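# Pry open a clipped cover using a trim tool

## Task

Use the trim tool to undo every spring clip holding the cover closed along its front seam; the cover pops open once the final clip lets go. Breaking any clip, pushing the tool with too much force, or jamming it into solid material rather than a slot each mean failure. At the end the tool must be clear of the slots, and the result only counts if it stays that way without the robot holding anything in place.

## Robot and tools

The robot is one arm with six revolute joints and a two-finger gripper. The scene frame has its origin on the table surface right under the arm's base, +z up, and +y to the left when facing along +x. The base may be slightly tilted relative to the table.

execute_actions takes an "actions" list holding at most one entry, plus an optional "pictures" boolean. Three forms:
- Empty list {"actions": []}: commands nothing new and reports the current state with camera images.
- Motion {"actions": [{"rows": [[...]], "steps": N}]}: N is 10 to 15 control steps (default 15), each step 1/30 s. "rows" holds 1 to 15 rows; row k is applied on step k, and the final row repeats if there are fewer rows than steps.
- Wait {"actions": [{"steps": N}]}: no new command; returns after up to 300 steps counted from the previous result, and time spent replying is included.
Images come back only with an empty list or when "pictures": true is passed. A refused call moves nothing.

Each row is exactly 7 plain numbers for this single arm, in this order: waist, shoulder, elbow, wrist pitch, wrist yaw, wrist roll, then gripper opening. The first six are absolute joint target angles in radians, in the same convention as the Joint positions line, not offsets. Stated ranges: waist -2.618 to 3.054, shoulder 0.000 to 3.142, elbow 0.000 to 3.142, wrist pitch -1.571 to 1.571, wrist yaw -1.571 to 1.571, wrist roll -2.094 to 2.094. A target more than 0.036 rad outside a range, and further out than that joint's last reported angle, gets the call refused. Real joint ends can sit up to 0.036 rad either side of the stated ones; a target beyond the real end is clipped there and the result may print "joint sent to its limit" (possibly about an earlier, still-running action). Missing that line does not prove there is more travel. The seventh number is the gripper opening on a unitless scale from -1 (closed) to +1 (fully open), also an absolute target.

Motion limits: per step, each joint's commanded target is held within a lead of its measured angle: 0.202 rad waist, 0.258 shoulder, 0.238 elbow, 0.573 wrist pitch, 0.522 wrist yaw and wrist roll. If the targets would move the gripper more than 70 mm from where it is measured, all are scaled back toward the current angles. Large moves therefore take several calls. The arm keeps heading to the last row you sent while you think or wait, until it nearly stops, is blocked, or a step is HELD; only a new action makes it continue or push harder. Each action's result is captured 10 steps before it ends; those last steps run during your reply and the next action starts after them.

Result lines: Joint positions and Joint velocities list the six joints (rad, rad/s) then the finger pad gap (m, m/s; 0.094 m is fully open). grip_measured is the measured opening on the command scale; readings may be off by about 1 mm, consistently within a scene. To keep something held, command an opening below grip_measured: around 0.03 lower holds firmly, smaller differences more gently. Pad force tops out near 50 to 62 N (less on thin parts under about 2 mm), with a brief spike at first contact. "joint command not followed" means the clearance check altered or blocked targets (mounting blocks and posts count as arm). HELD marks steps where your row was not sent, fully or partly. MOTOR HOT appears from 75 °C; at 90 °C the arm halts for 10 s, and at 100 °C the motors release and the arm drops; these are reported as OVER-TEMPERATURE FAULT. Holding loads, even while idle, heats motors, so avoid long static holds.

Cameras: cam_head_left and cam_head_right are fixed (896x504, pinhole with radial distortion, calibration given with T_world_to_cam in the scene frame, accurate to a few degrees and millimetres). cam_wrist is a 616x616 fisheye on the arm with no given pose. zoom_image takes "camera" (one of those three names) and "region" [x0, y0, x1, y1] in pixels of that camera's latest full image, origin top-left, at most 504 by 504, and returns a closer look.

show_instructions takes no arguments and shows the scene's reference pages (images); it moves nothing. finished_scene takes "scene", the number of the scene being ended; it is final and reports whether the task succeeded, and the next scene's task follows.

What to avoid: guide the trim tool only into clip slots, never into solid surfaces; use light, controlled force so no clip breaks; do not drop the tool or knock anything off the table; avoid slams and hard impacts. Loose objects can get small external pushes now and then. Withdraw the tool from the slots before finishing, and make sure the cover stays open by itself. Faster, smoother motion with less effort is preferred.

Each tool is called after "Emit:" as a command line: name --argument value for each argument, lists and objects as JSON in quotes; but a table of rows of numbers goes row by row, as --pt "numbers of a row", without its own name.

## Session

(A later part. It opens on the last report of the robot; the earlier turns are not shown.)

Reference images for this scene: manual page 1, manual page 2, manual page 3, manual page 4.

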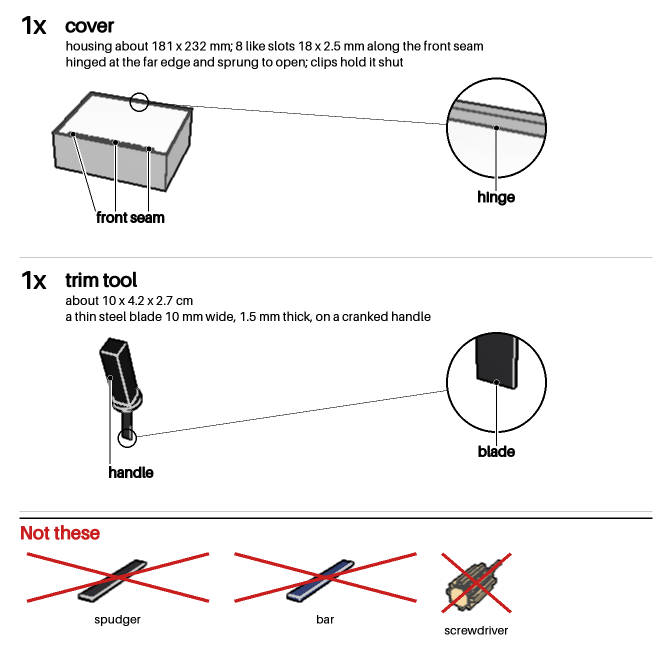

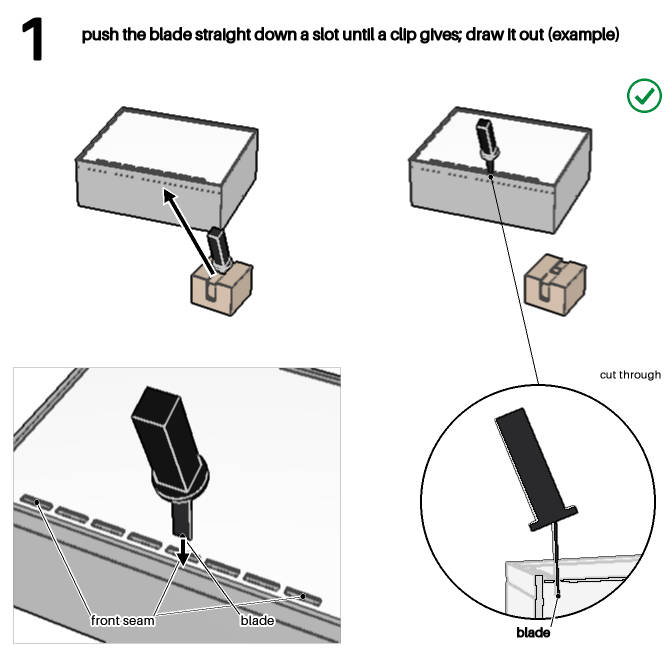

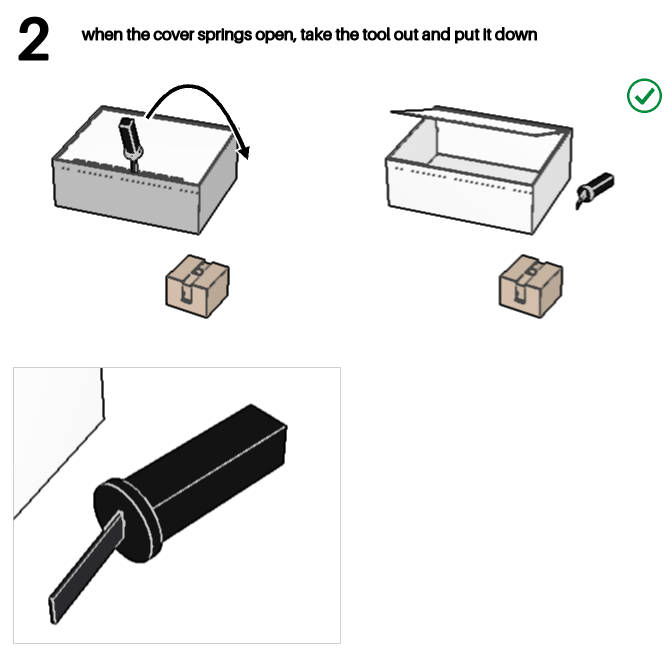

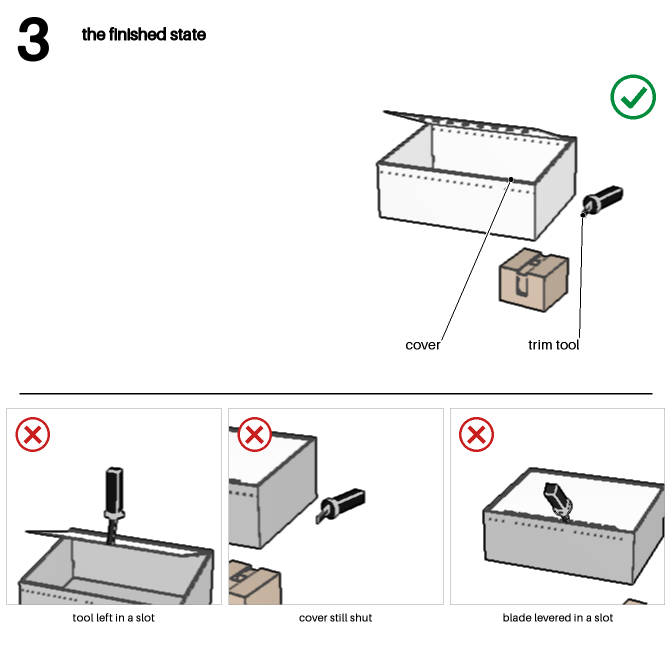

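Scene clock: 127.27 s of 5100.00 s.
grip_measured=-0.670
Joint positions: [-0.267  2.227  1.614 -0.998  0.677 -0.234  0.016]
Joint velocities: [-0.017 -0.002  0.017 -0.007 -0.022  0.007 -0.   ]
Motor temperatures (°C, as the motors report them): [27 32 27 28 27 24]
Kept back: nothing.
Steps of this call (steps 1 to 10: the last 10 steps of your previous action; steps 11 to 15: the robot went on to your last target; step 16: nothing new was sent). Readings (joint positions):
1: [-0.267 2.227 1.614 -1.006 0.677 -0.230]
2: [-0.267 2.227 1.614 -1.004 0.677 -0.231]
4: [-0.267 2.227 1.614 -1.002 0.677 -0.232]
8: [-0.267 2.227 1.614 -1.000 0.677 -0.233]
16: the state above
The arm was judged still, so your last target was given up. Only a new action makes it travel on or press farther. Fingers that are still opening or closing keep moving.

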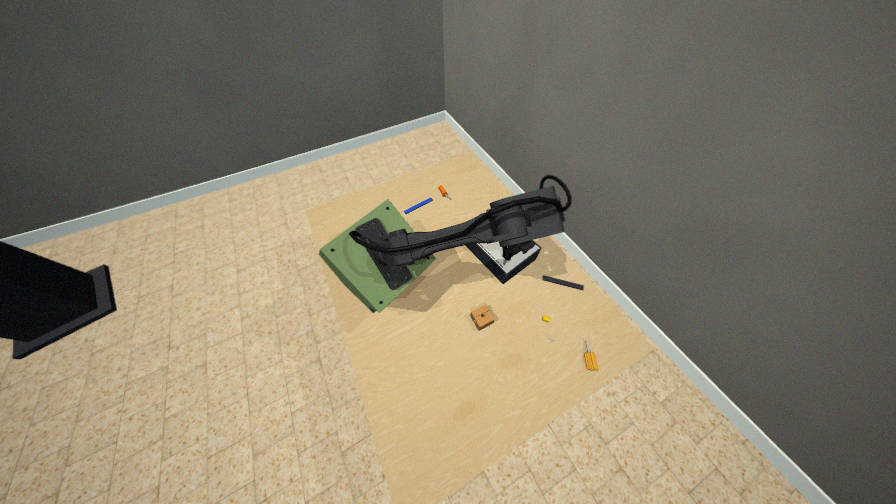

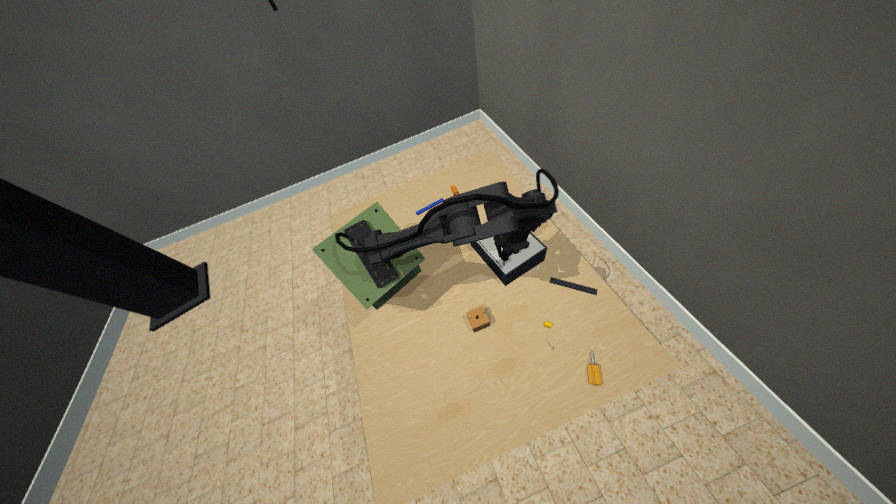

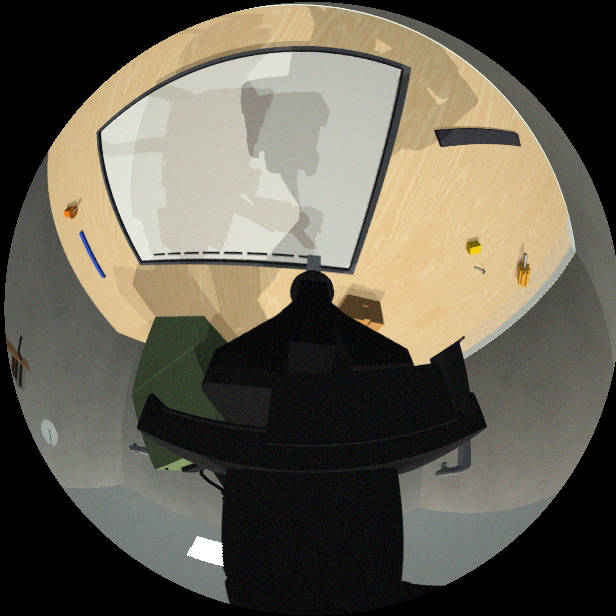

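Emit:
execute_actions --actions '[{"rows":[[-0.215,2.23,1.62,-1.08,0.685,-0.20,-0.715],[-0.215,2.23,1.62,-1.08,0.685,-0.20,-0.715],[-0.215,2.23,1.62,-1.06,0.685,-0.205,-0.715],[-0.232,2.23,1.62,-1.047,0.685,-0.205,-0.715]],"steps":12}]'

Emit:
execute_actions --actions '[{"steps":16}]' --pictures true

Emit:
zoom_image --camera "cam_wrist" --region '[275, 215, 345, 285]'

Scene clock: 128.97 s of 5100.00 s.
grip_measured=-0.670
Joint positions: [-0.261  2.227  1.614 -1.017  0.679 -0.225  0.016]
Joint velocities: [ 0.159  0.002  0.002 -0.359  0.007  0.11  -0.001]
Motor temperatures (°C, as the motors report them): [27 32 27 28 27 24]
Steps of this call (steps 1 to 49: nothing new was sent; steps 50 to 51: the first 2 steps of this action). Readings (joint positions):
50: [-0.265 2.227 1.614 -1.005 0.678 -0.230]
51: the state above

Scene clock: 129.50 s of 5100.00 s.
grip_measured=-0.670
Joint positions: [-0.243  2.227  1.614 -1.031  0.679 -0.214  0.016]
Joint velocities: [ 0.002 -0.007 -0.022 -0.007  0.022 -0.066  0.   ]
Motor temperatures (°C, as the motors report them): [27 32 27 28 27 24]
Kept back: nothing.
Steps of this call (steps 1 to 10: the last 10 steps of your previous action; steps 11 to 16: the robot went on to your last target). Readings (joint positions):
1: [-0.255 2.227 1.614 -1.026 0.679 -0.223]
2: [-0.249 2.227 1.614 -1.029 0.679 -0.221]
4: [-0.243 2.227 1.614 -1.030 0.679 -0.219]
8: [-0.243 2.227 1.614 -1.031 0.679 -0.216]
16: the state above

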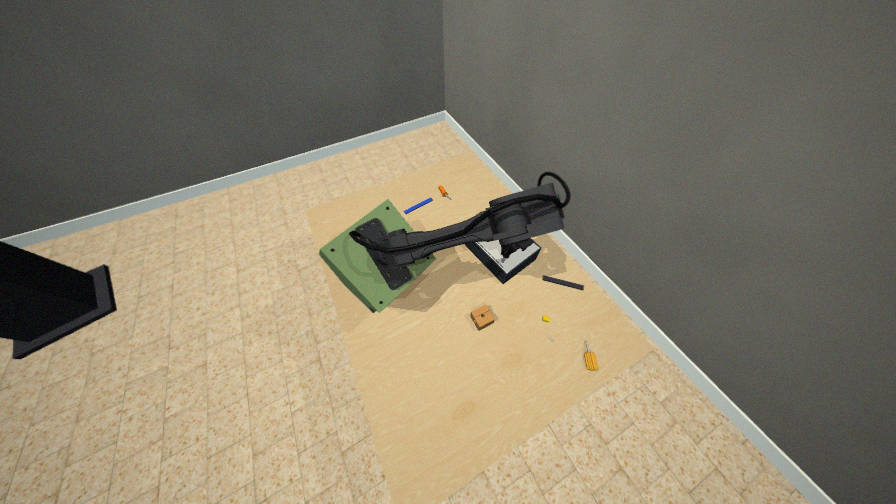

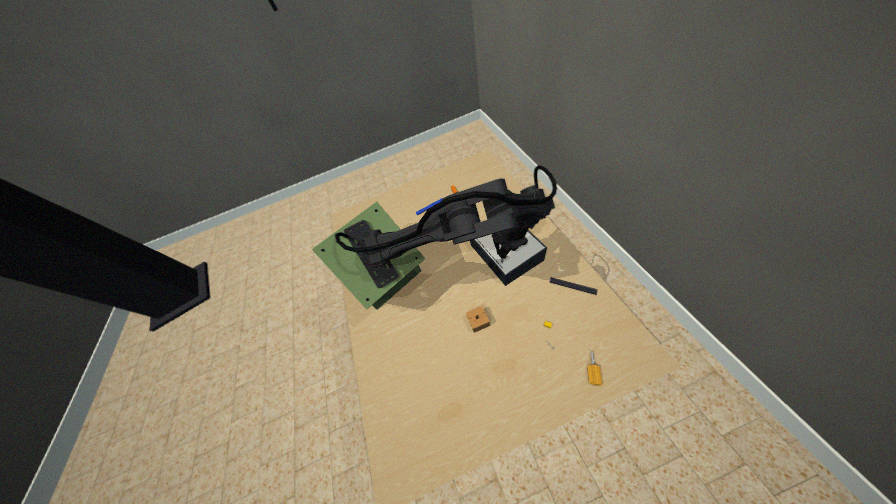

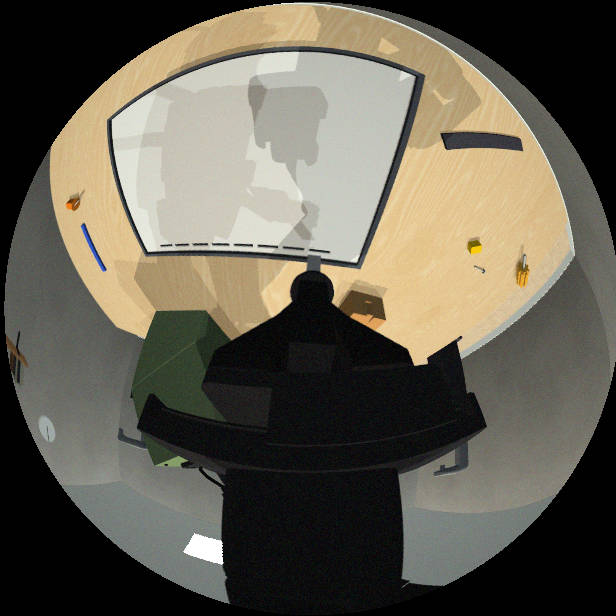

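Region (275, 215, 345, 285) of cam_wrist's 616x616 image, scaled by 7.200, with more detail than that image has.

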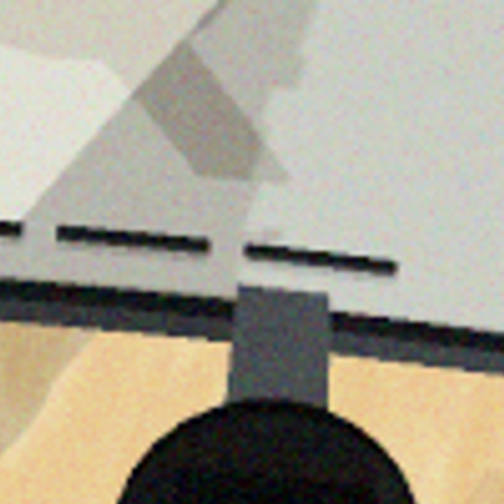

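Emit:
execute_actions --actions '[{"rows":[[-0.263,2.262,1.62,-1.012,0.685,-0.235,-0.715],[-0.263,2.262,1.62,-1.012,0.685,-0.235,-0.715],[-0.24,2.255,1.62,-1.015,0.685,-0.233,-0.715]],"steps":12}]'

Emit:
execute_actions --actions '[{"steps":14}]' --pictures true

Emit:
zoom_image --camera "cam_wrist" --region '[275, 215, 345, 285]'

Scene clock: 130.33 s of 5100.00 s.
grip_measured=-0.670
Joint positions: [-0.247  2.232  1.614 -1.03   0.679 -0.218  0.016]
Joint velocities: [-0.11   0.095 -0.002  0.051 -0.022 -0.022 -0.   ]
Motor temperatures (°C, as the motors report them): [27 32 27 28 27 24]
Steps of this call (steps 1 to 15: the robot went on to your last target; steps 16 to 23: nothing new was sent; steps 24 to 25: the first 2 steps of this action). Readings (joint positions):
24: [-0.244 2.229 1.614 -1.031 0.679 -0.216]
25: the state above

Scene clock: 130.80 s of 5100.00 s.
grip_measured=-0.670
Joint positions: [-0.25   2.243  1.614 -1.03   0.679 -0.224  0.016]
Joint velocities: [-0.007  0.017  0.002 -0.066  0.007  0.037 -0.001]
Motor temperatures (°C, as the motors report them): [27 32 27 28 27 24]
Kept back: nothing.
Steps of this call (steps 1 to 10: the last 10 steps of your previous action; steps 11 to 14: the robot went on to your last target). Readings (joint positions):
1: [-0.249 2.235 1.614 -1.030 0.679 -0.219]
2: [-0.250 2.238 1.614 -1.030 0.679 -0.220]
4: [-0.250 2.243 1.614 -1.030 0.679 -0.221]
8: [-0.250 2.243 1.614 -1.030 0.679 -0.223]
14: the state above

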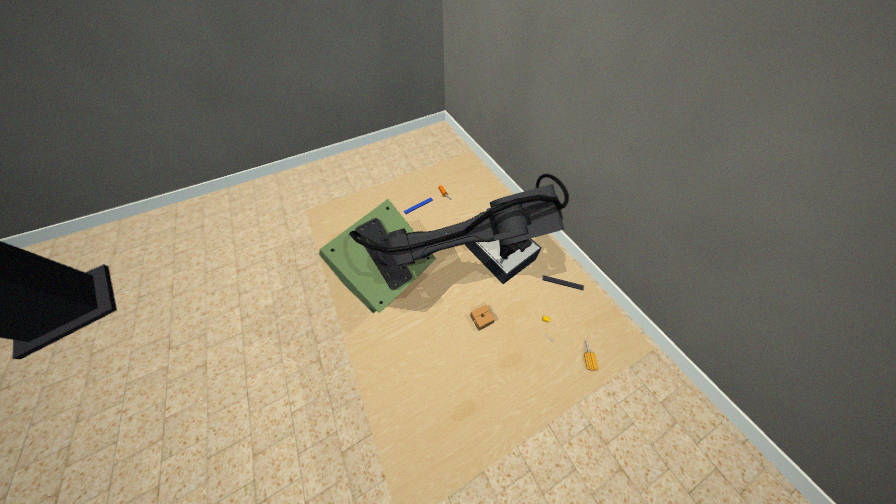

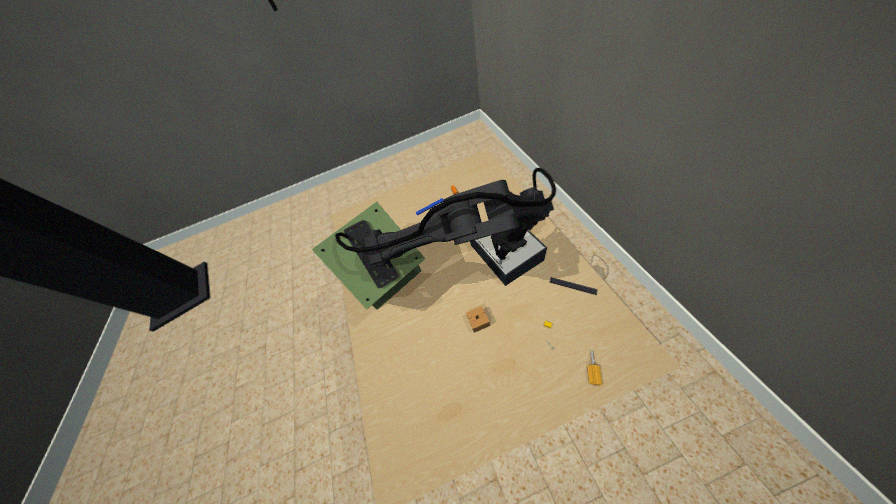

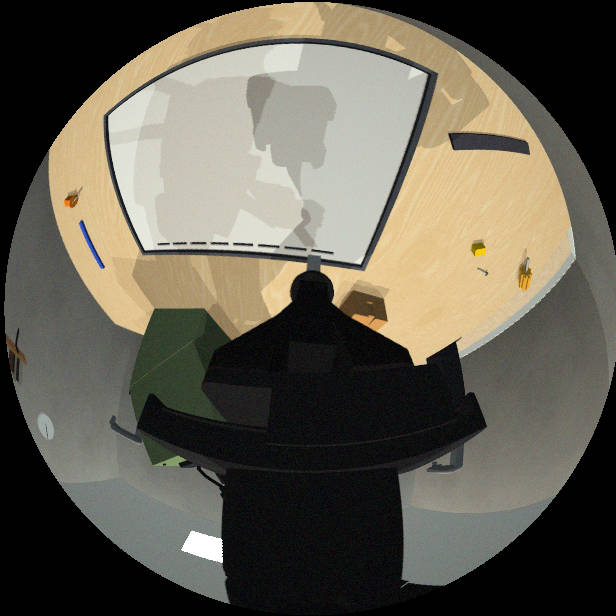

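Region (275, 215, 345, 285) of cam_wrist's 616x616 image, scaled by 7.200, with more detail than that image has.

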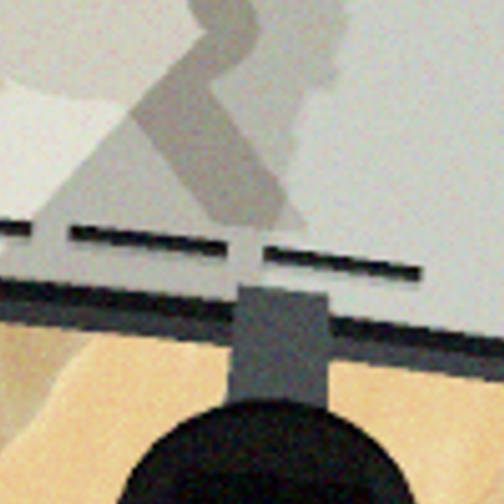

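Emit:
execute_actions --actions '[{"rows":[[-0.28,2.25,1.66,-1.045,0.685,-0.25,-0.715],[-0.28,2.25,1.66,-1.045,0.685,-0.25,-0.715],[-0.275,2.25,1.655,-1.045,0.685,-0.25,-0.715],[-0.252,2.25,1.652,-1.045,0.685,-0.25,-0.715]],"steps":12}]'

Emit:
execute_actions --actions '[{"steps":14}]' --pictures true

Emit:
zoom_image --camera "cam_wrist" --region '[275, 215, 345, 285]'

Scene clock: 132.10 s of 5100.00 s.
grip_measured=-0.670
Joint positions: [-0.257  2.243  1.62  -1.032  0.679 -0.23   0.016]
Joint velocities: [-0.149 -0.012  0.1    0.022 -0.022 -0.095  0.001]
Motor temperatures (°C, as the motors report them): [27 32 27 28 27 24]
Steps of this call (steps 1 to 30: the robot went on to your last target; steps 31 to 37: nothing new was sent; steps 38 to 39: the first 2 steps of this action). Readings (joint positions):
38: [-0.253 2.243 1.617 -1.031 0.679 -0.227]
39: the state above

Scene clock: 132.57 s of 5100.00 s.
grip_measured=-0.670
Joint positions: [-0.268  2.243  1.628 -1.032  0.68  -0.24   0.016]
Joint velocities: [ 0.007 -0.002  0.007  0.022  0.037 -0.051 -0.001]
Motor temperatures (°C, as the motors report them): [27 32 27 28 27 24]
Kept back: nothing.
Steps of this call (steps 1 to 10: the last 10 steps of your previous action; steps 11 to 14: the robot went on to your last target). Readings (joint positions):
1: [-0.262 2.243 1.624 -1.032 0.679 -0.232]
2: [-0.266 2.243 1.627 -1.032 0.680 -0.234]
4: [-0.268 2.243 1.628 -1.032 0.680 -0.236]
8: [-0.268 2.243 1.628 -1.032 0.680 -0.239]
14: the state above

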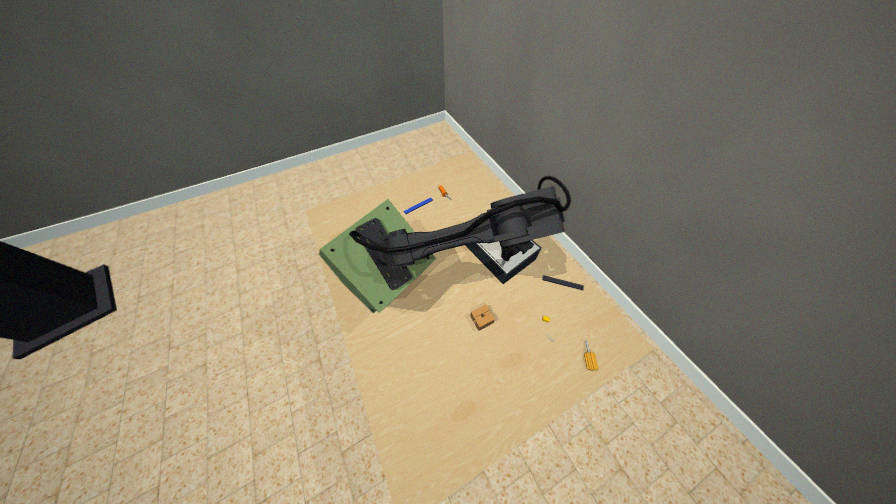

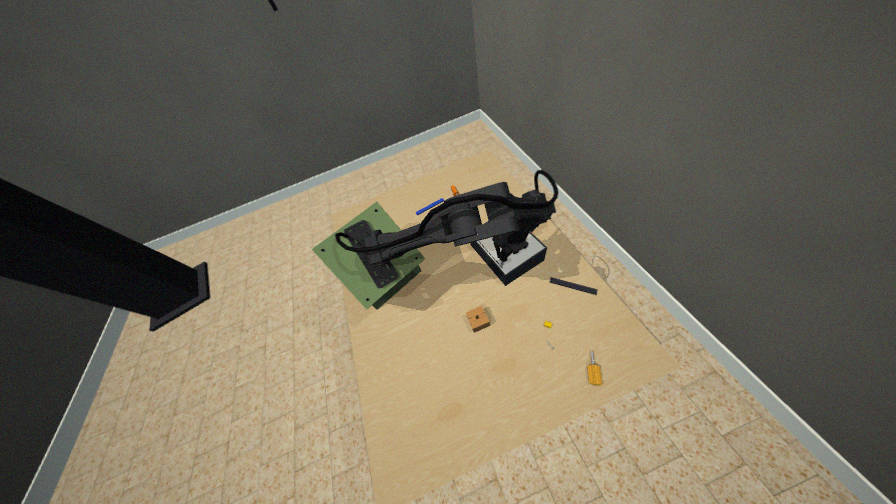

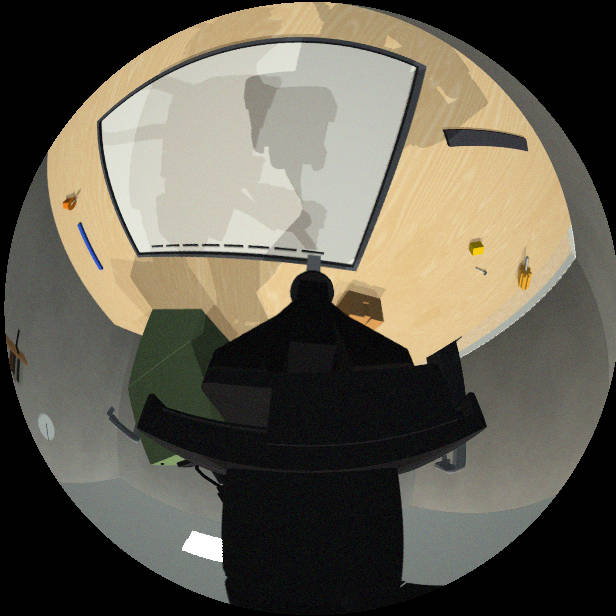

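Region (275, 215, 345, 285) of cam_wrist's 616x616 image, scaled by 7.200, with more detail than that image has.

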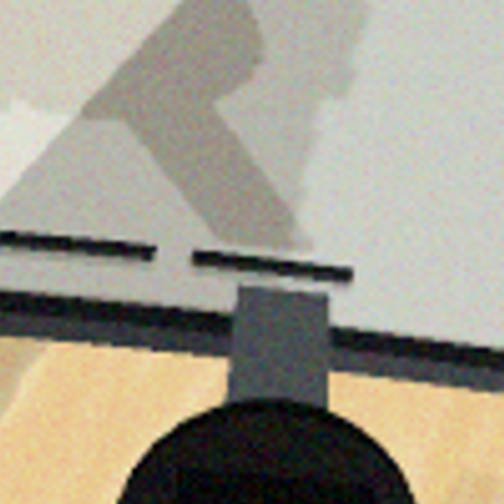

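Emit:
execute_actions --actions '[{"rows":[[-0.280,2.271,1.652,-1.002,0.685,-0.25,-0.715],[-0.280,2.271,1.652,-1.002,0.685,-0.25,-0.715],[-0.262,2.260,1.652,-1.012,0.685,-0.25,-0.715]],"steps":12}]'

Emit:
execute_actions --actions '[{"steps":12}]' --pictures true

Emit:
zoom_image --camera "cam_wrist" --region '[275, 215, 345, 285]'

Scene clock: 133.70 s of 5100.00 s.
grip_measured=-0.670
Joint positions: [-0.27   2.246  1.628 -1.028  0.68  -0.241  0.016]
Joint velocities: [-0.056  0.037 -0.002  0.022  0.022  0.081  0.001]
Motor temperatures (°C, as the motors report them): [27 32 27 28 27 24]
Steps of this call (steps 1 to 30: the robot went on to your last target; steps 31 to 32: nothing new was sent; steps 33 to 34: the first 2 steps of this action). Readings (joint positions):
33: [-0.269 2.244 1.628 -1.031 0.680 -0.241]
34: the state above

Scene clock: 134.10 s of 5100.00 s.
grip_measured=-0.670
Joint positions: [-0.271  2.248  1.628 -1.027  0.68  -0.241  0.016]
Joint velocities: [-0.007  0.002 -0.002 -0.081 -0.007 -0.022  0.   ]
Motor temperatures (°C, as the motors report them): [27 32 27 28 27 24]
Kept back: nothing.
Steps of this call (steps 1 to 10: the last 10 steps of your previous action; steps 11 to 12: the robot went on to your last target). Readings (joint positions):
1: [-0.271 2.247 1.628 -1.027 0.680 -0.241]
2: [-0.271 2.248 1.628 -1.027 0.680 -0.241]
4: [-0.271 2.248 1.628 -1.027 0.680 -0.241]
8: [-0.271 2.248 1.628 -1.027 0.680 -0.241]
12: the state above

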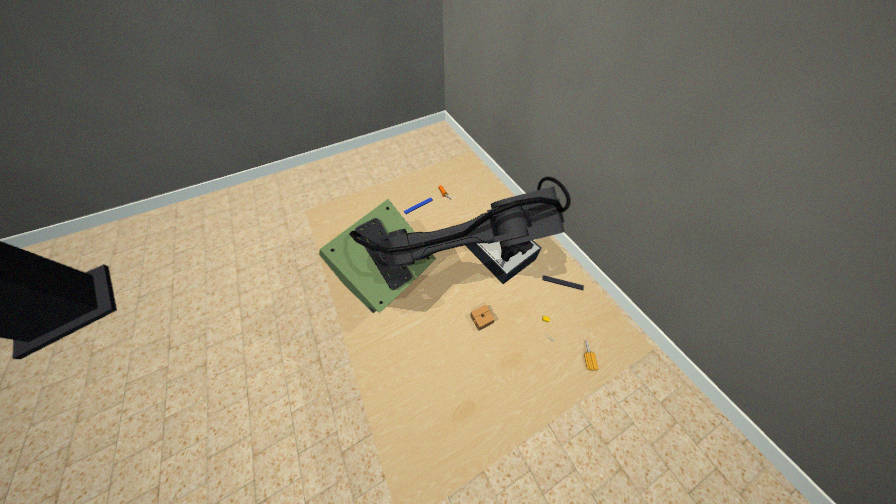

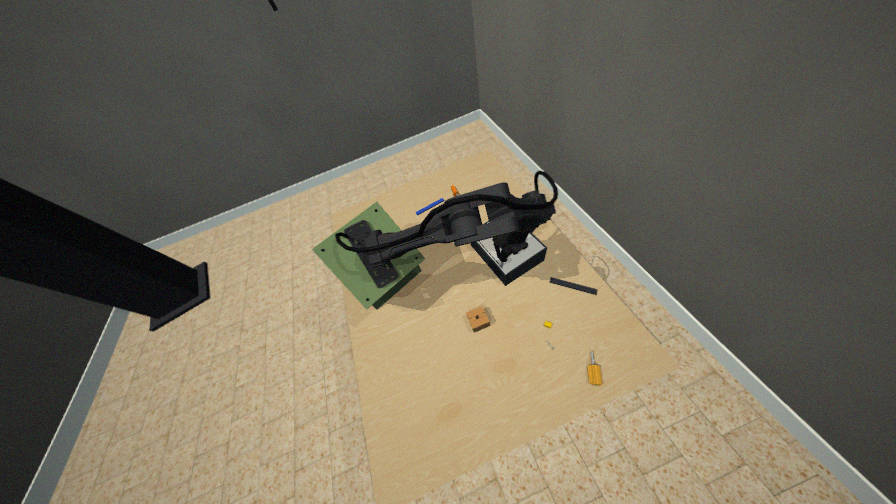

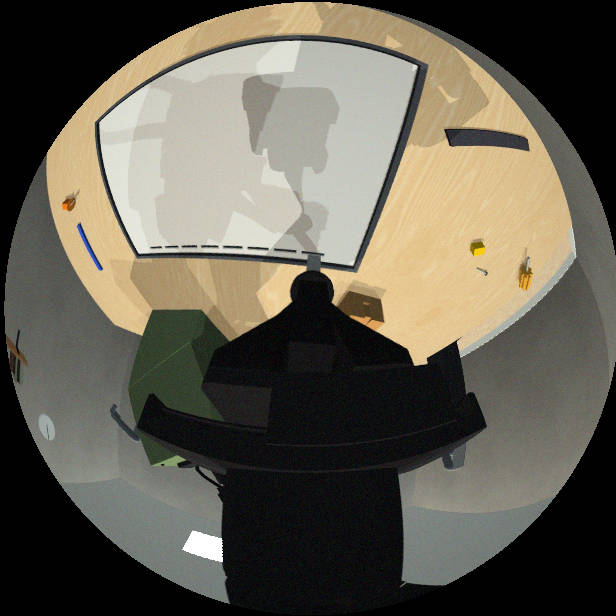

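Region (275, 215, 345, 285) of cam_wrist's 616x616 image, scaled by 7.200, with more detail than that image has.

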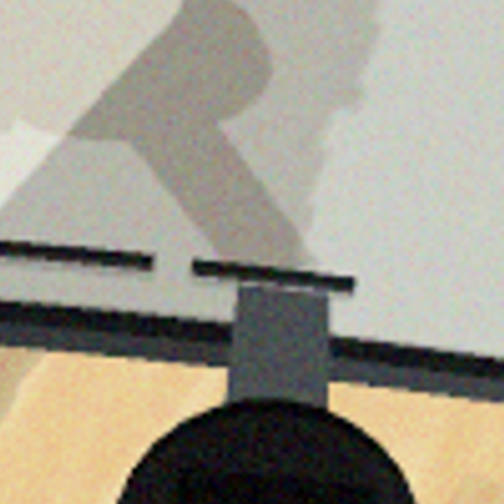

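Emit:
execute_actions --actions '[{"rows":[[-0.283,2.276,1.652,-0.997,0.685,-0.254,-0.715],[-0.283,2.276,1.652,-0.997,0.685,-0.254,-0.715],[-0.265,2.265,1.652,-1.007,0.685,-0.254,-0.715]],"steps":12}]'

Emit:
execute_actions --actions '[{"steps":12}]' --pictures true

Emit:
zoom_image --camera "cam_wrist" --region '[275, 215, 345, 285]'

Scene clock: 134.53 s of 5100.00 s.
grip_measured=-0.670
Joint positions: [-0.274  2.251  1.628 -1.024  0.68  -0.242  0.016]
Joint velocities: [-0.042  0.051  0.002  0.095 -0.037  0.066  0.001]
Motor temperatures (°C, as the motors report them): [27 32 27 28 27 24]
Steps of this call (steps 1 to 11: the robot went on to your last target; steps 12 to 13: the first 2 steps of this action). Readings (joint positions):
12: [-0.272 2.250 1.628 -1.026 0.680 -0.242]
13: the state above

Scene clock: 134.93 s of 5100.00 s.
grip_measured=-0.670
Joint positions: [-0.274  2.254  1.628 -1.023  0.68  -0.245  0.016]
Joint velocities: [ 0.017  0.007  0.002  0.051 -0.007 -0.022  0.   ]
Motor temperatures (°C, as the motors report them): [27 32 27 28 27 24]
Kept back: nothing.
Steps of this call (steps 1 to 10: the last 10 steps of your previous action; steps 11 to 12: the robot went on to your last target). Readings (joint positions):
1: [-0.274 2.252 1.628 -1.023 0.680 -0.243]
2: [-0.274 2.253 1.628 -1.023 0.680 -0.243]
4: [-0.274 2.254 1.628 -1.023 0.680 -0.244]
8: [-0.274 2.254 1.628 -1.023 0.680 -0.244]
12: the state above

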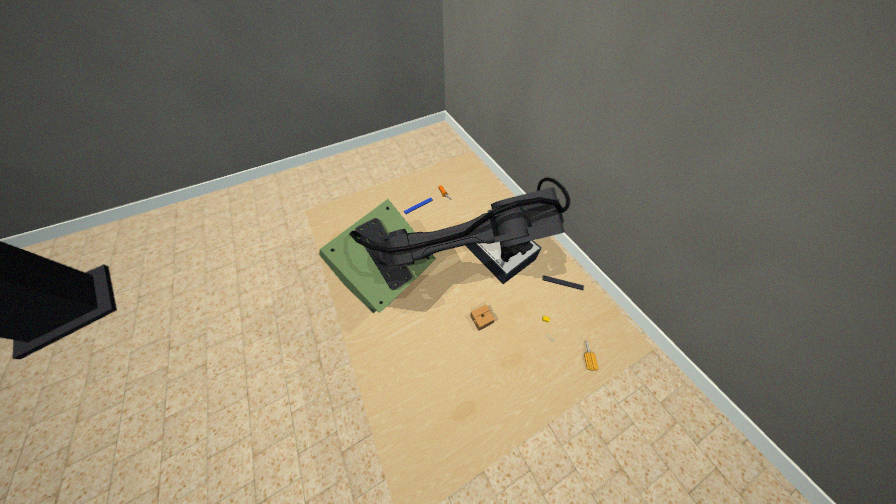

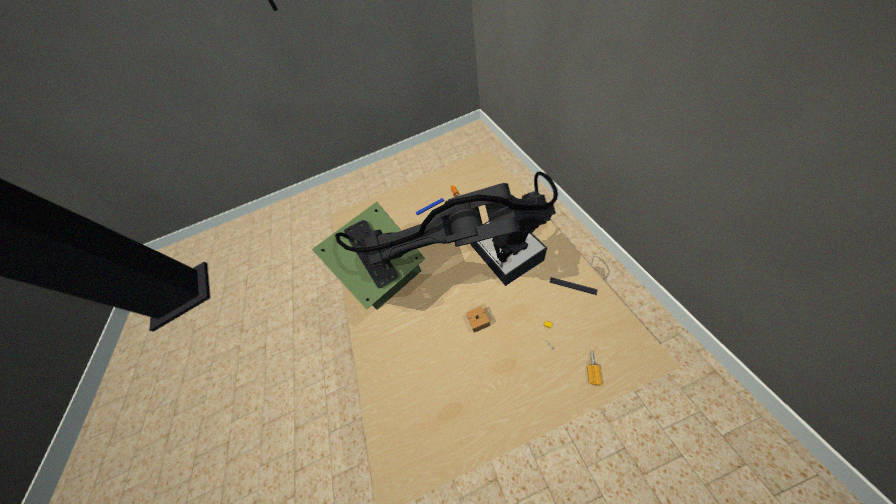

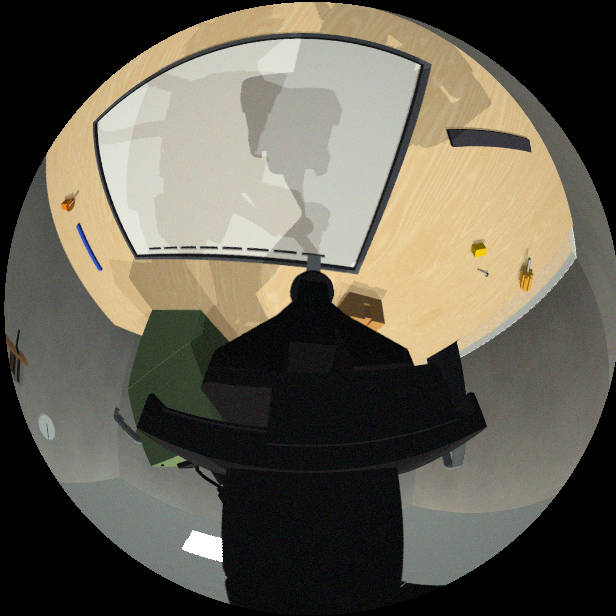

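Region (275, 215, 345, 285) of cam_wrist's 616x616 image, scaled by 7.200, with more detail than that image has.

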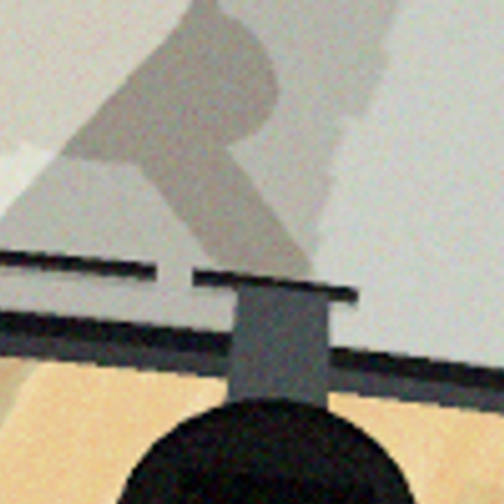

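Emit:
execute_actions --actions '[{"rows":[[-0.286,2.282,1.652,-0.993,0.685,-0.258,-0.715],[-0.286,2.282,1.652,-0.993,0.685,-0.258,-0.715],[-0.268,2.271,1.652,-1.003,0.685,-0.258,-0.715]],"steps":12}]'

Emit:
execute_actions --actions '[{"steps":12}]' --pictures true

Emit:
zoom_image --camera "cam_wrist" --region '[275, 215, 345, 285]'

Scene clock: 136.17 s of 5100.00 s.
grip_measured=-0.670
Joint positions: [-0.277  2.256  1.628 -1.019  0.68  -0.246  0.016]
Joint velocities: [-0.056  0.061 -0.007  0.081  0.051 -0.022  0.   ]
Motor temperatures (°C, as the motors report them): [27 32 27 27 27 24]
Steps of this call (steps 1 to 15: the robot went on to your last target; steps 16 to 35: nothing new was sent; steps 36 to 37: the first 2 steps of this action). Readings (joint positions):
36: [-0.275 2.255 1.628 -1.021 0.680 -0.245]
37: the state above

Scene clock: 136.57 s of 5100.00 s.
grip_measured=-0.670
Joint positions: [-0.278  2.26   1.628 -1.018  0.68  -0.249  0.016]
Joint velocities: [-0.007 -0.002  0.002 -0.022  0.066 -0.022 -0.001]
Motor temperatures (°C, as the motors report them): [27 32 27 27 27 24]
Kept back: nothing.
Steps of this call (steps 1 to 10: the last 10 steps of your previous action; steps 11 to 12: the robot went on to your last target). Readings (joint positions):
1: [-0.278 2.258 1.628 -1.018 0.680 -0.247]
2: [-0.278 2.260 1.628 -1.018 0.680 -0.247]
4: [-0.278 2.260 1.628 -1.018 0.680 -0.248]
8: [-0.278 2.260 1.628 -1.018 0.680 -0.248]
12: the state above

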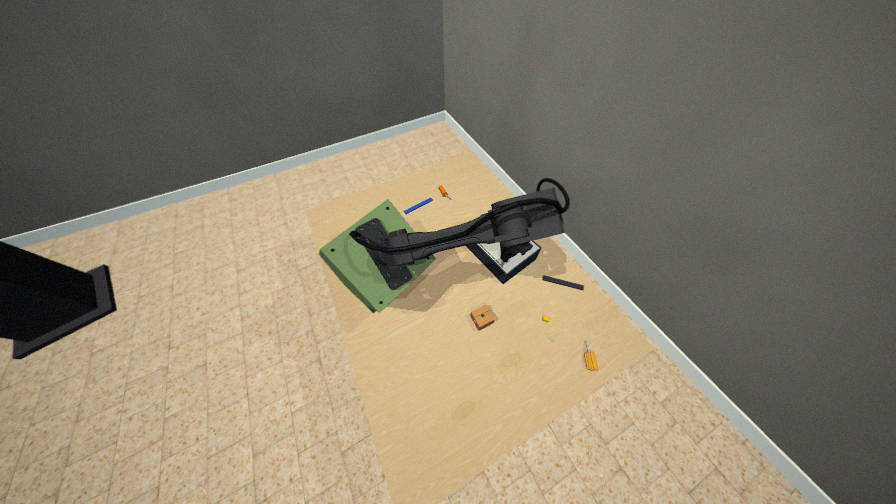

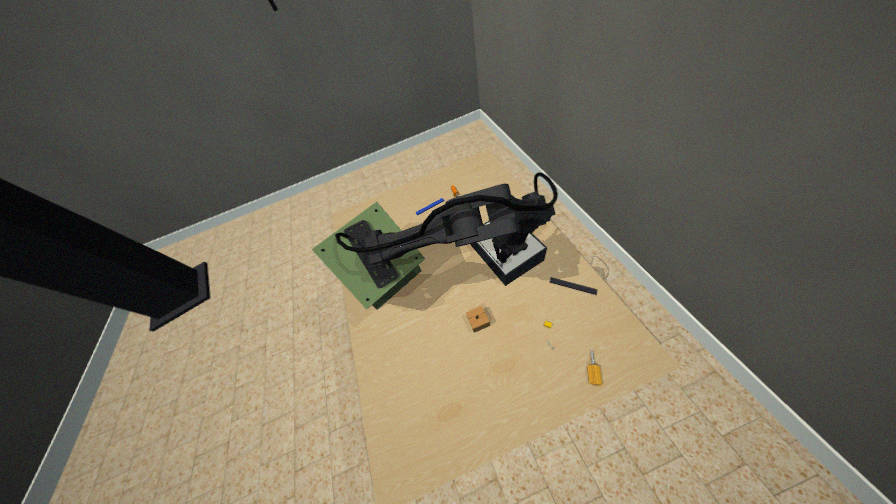

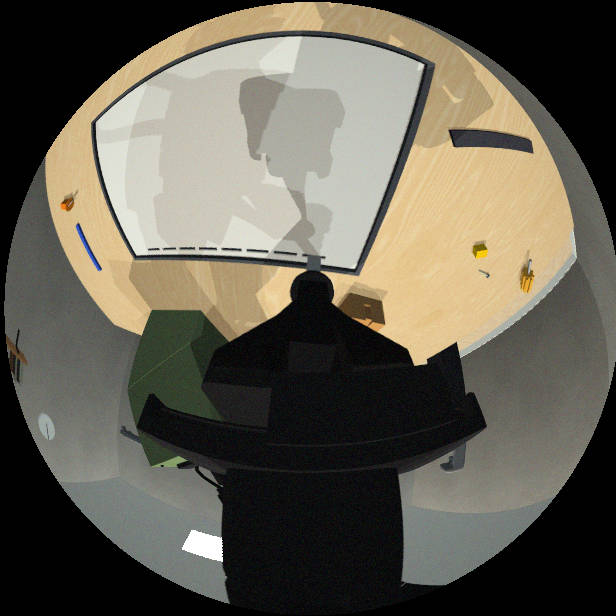

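Region (275, 215, 345, 285) of cam_wrist's 616x616 image, scaled by 7.200, with more detail than that image has.

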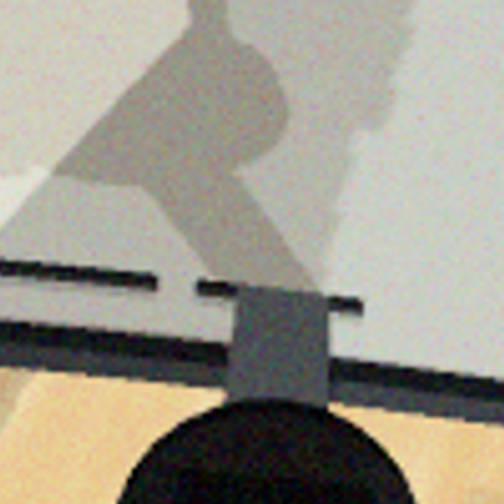

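Emit:
execute_actions --actions '[{"rows":[[-0.290,2.288,1.652,-0.988,0.685,-0.262,-0.715],[-0.290,2.288,1.652,-0.988,0.685,-0.262,-0.715],[-0.272,2.277,1.652,-0.998,0.685,-0.262,-0.715]],"steps":12}]'

Emit:
execute_actions --actions '[{"steps":12}]' --pictures true

Emit:
zoom_image --camera "cam_wrist" --region '[275, 215, 345, 285]'

Scene clock: 137.67 s of 5100.00 s.
grip_measured=-0.670
Joint positions: [-0.28   2.263  1.628 -1.014  0.68  -0.25   0.016]
Joint velocities: [-0.066  0.071  0.002  0.022  0.007 -0.051 -0.001]
Motor temperatures (°C, as the motors report them): [27 32 27 27 27 24]
Steps of this call (steps 1 to 15: the robot went on to your last target; steps 16 to 31: nothing new was sent; steps 32 to 33: the first 2 steps of this action). Readings (joint positions):
32: [-0.279 2.261 1.628 -1.017 0.680 -0.250]
33: the state above

Scene clock: 138.07 s of 5100.00 s.
grip_measured=-0.670
Joint positions: [-0.281  2.265  1.628 -1.01   0.68  -0.253  0.016]
Joint velocities: [-0.007 -0.027 -0.007 -0.022 -0.051  0.037 -0.   ]
Motor temperatures (°C, as the motors report them): [27 32 27 27 27 24]
Kept back: nothing.
Steps of this call (steps 1 to 10: the last 10 steps of your previous action; steps 11 to 12: the robot went on to your last target). Readings (joint positions):
1: [-0.281 2.264 1.628 -1.011 0.680 -0.251]
2: [-0.281 2.265 1.628 -1.010 0.680 -0.251]
4: [-0.281 2.265 1.628 -1.010 0.680 -0.252]
8: [-0.281 2.265 1.628 -1.010 0.680 -0.252]
12: the state above

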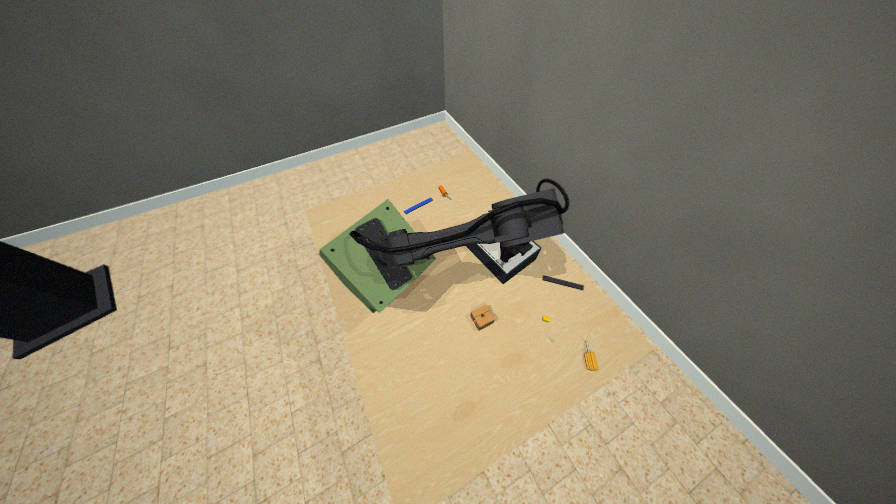

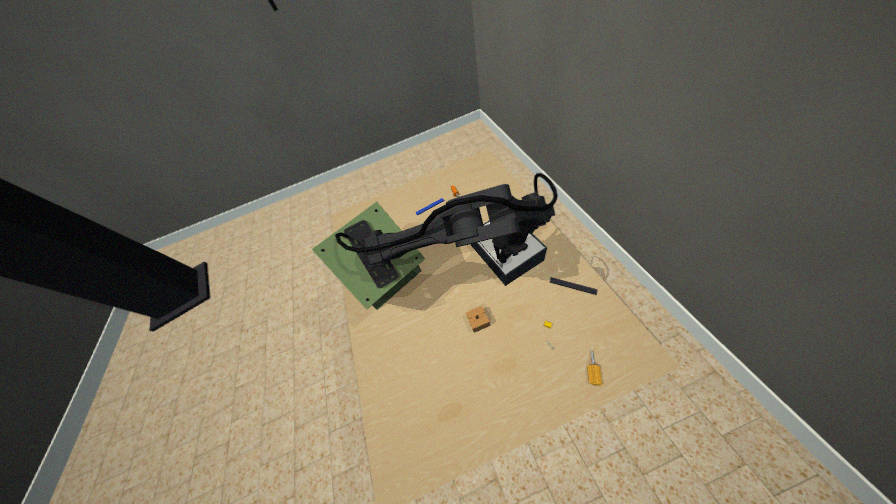

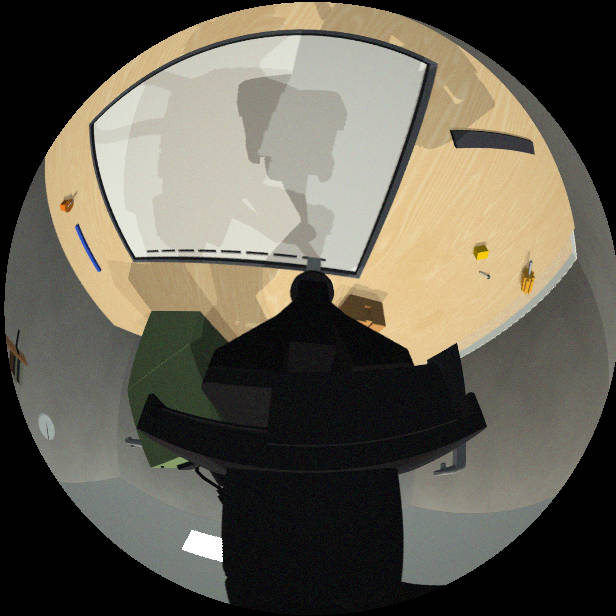

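Region (275, 215, 345, 285) of cam_wrist's 616x616 image, scaled by 7.200, with more detail than that image has.

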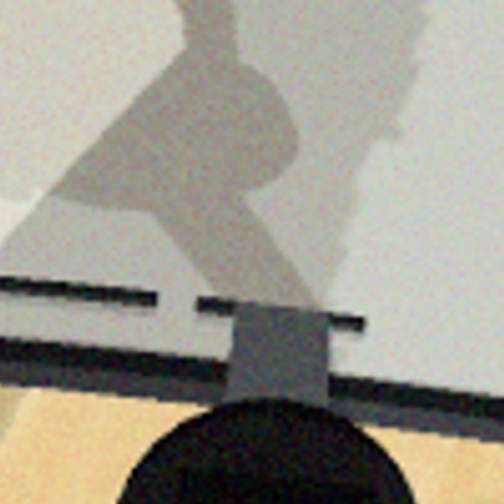

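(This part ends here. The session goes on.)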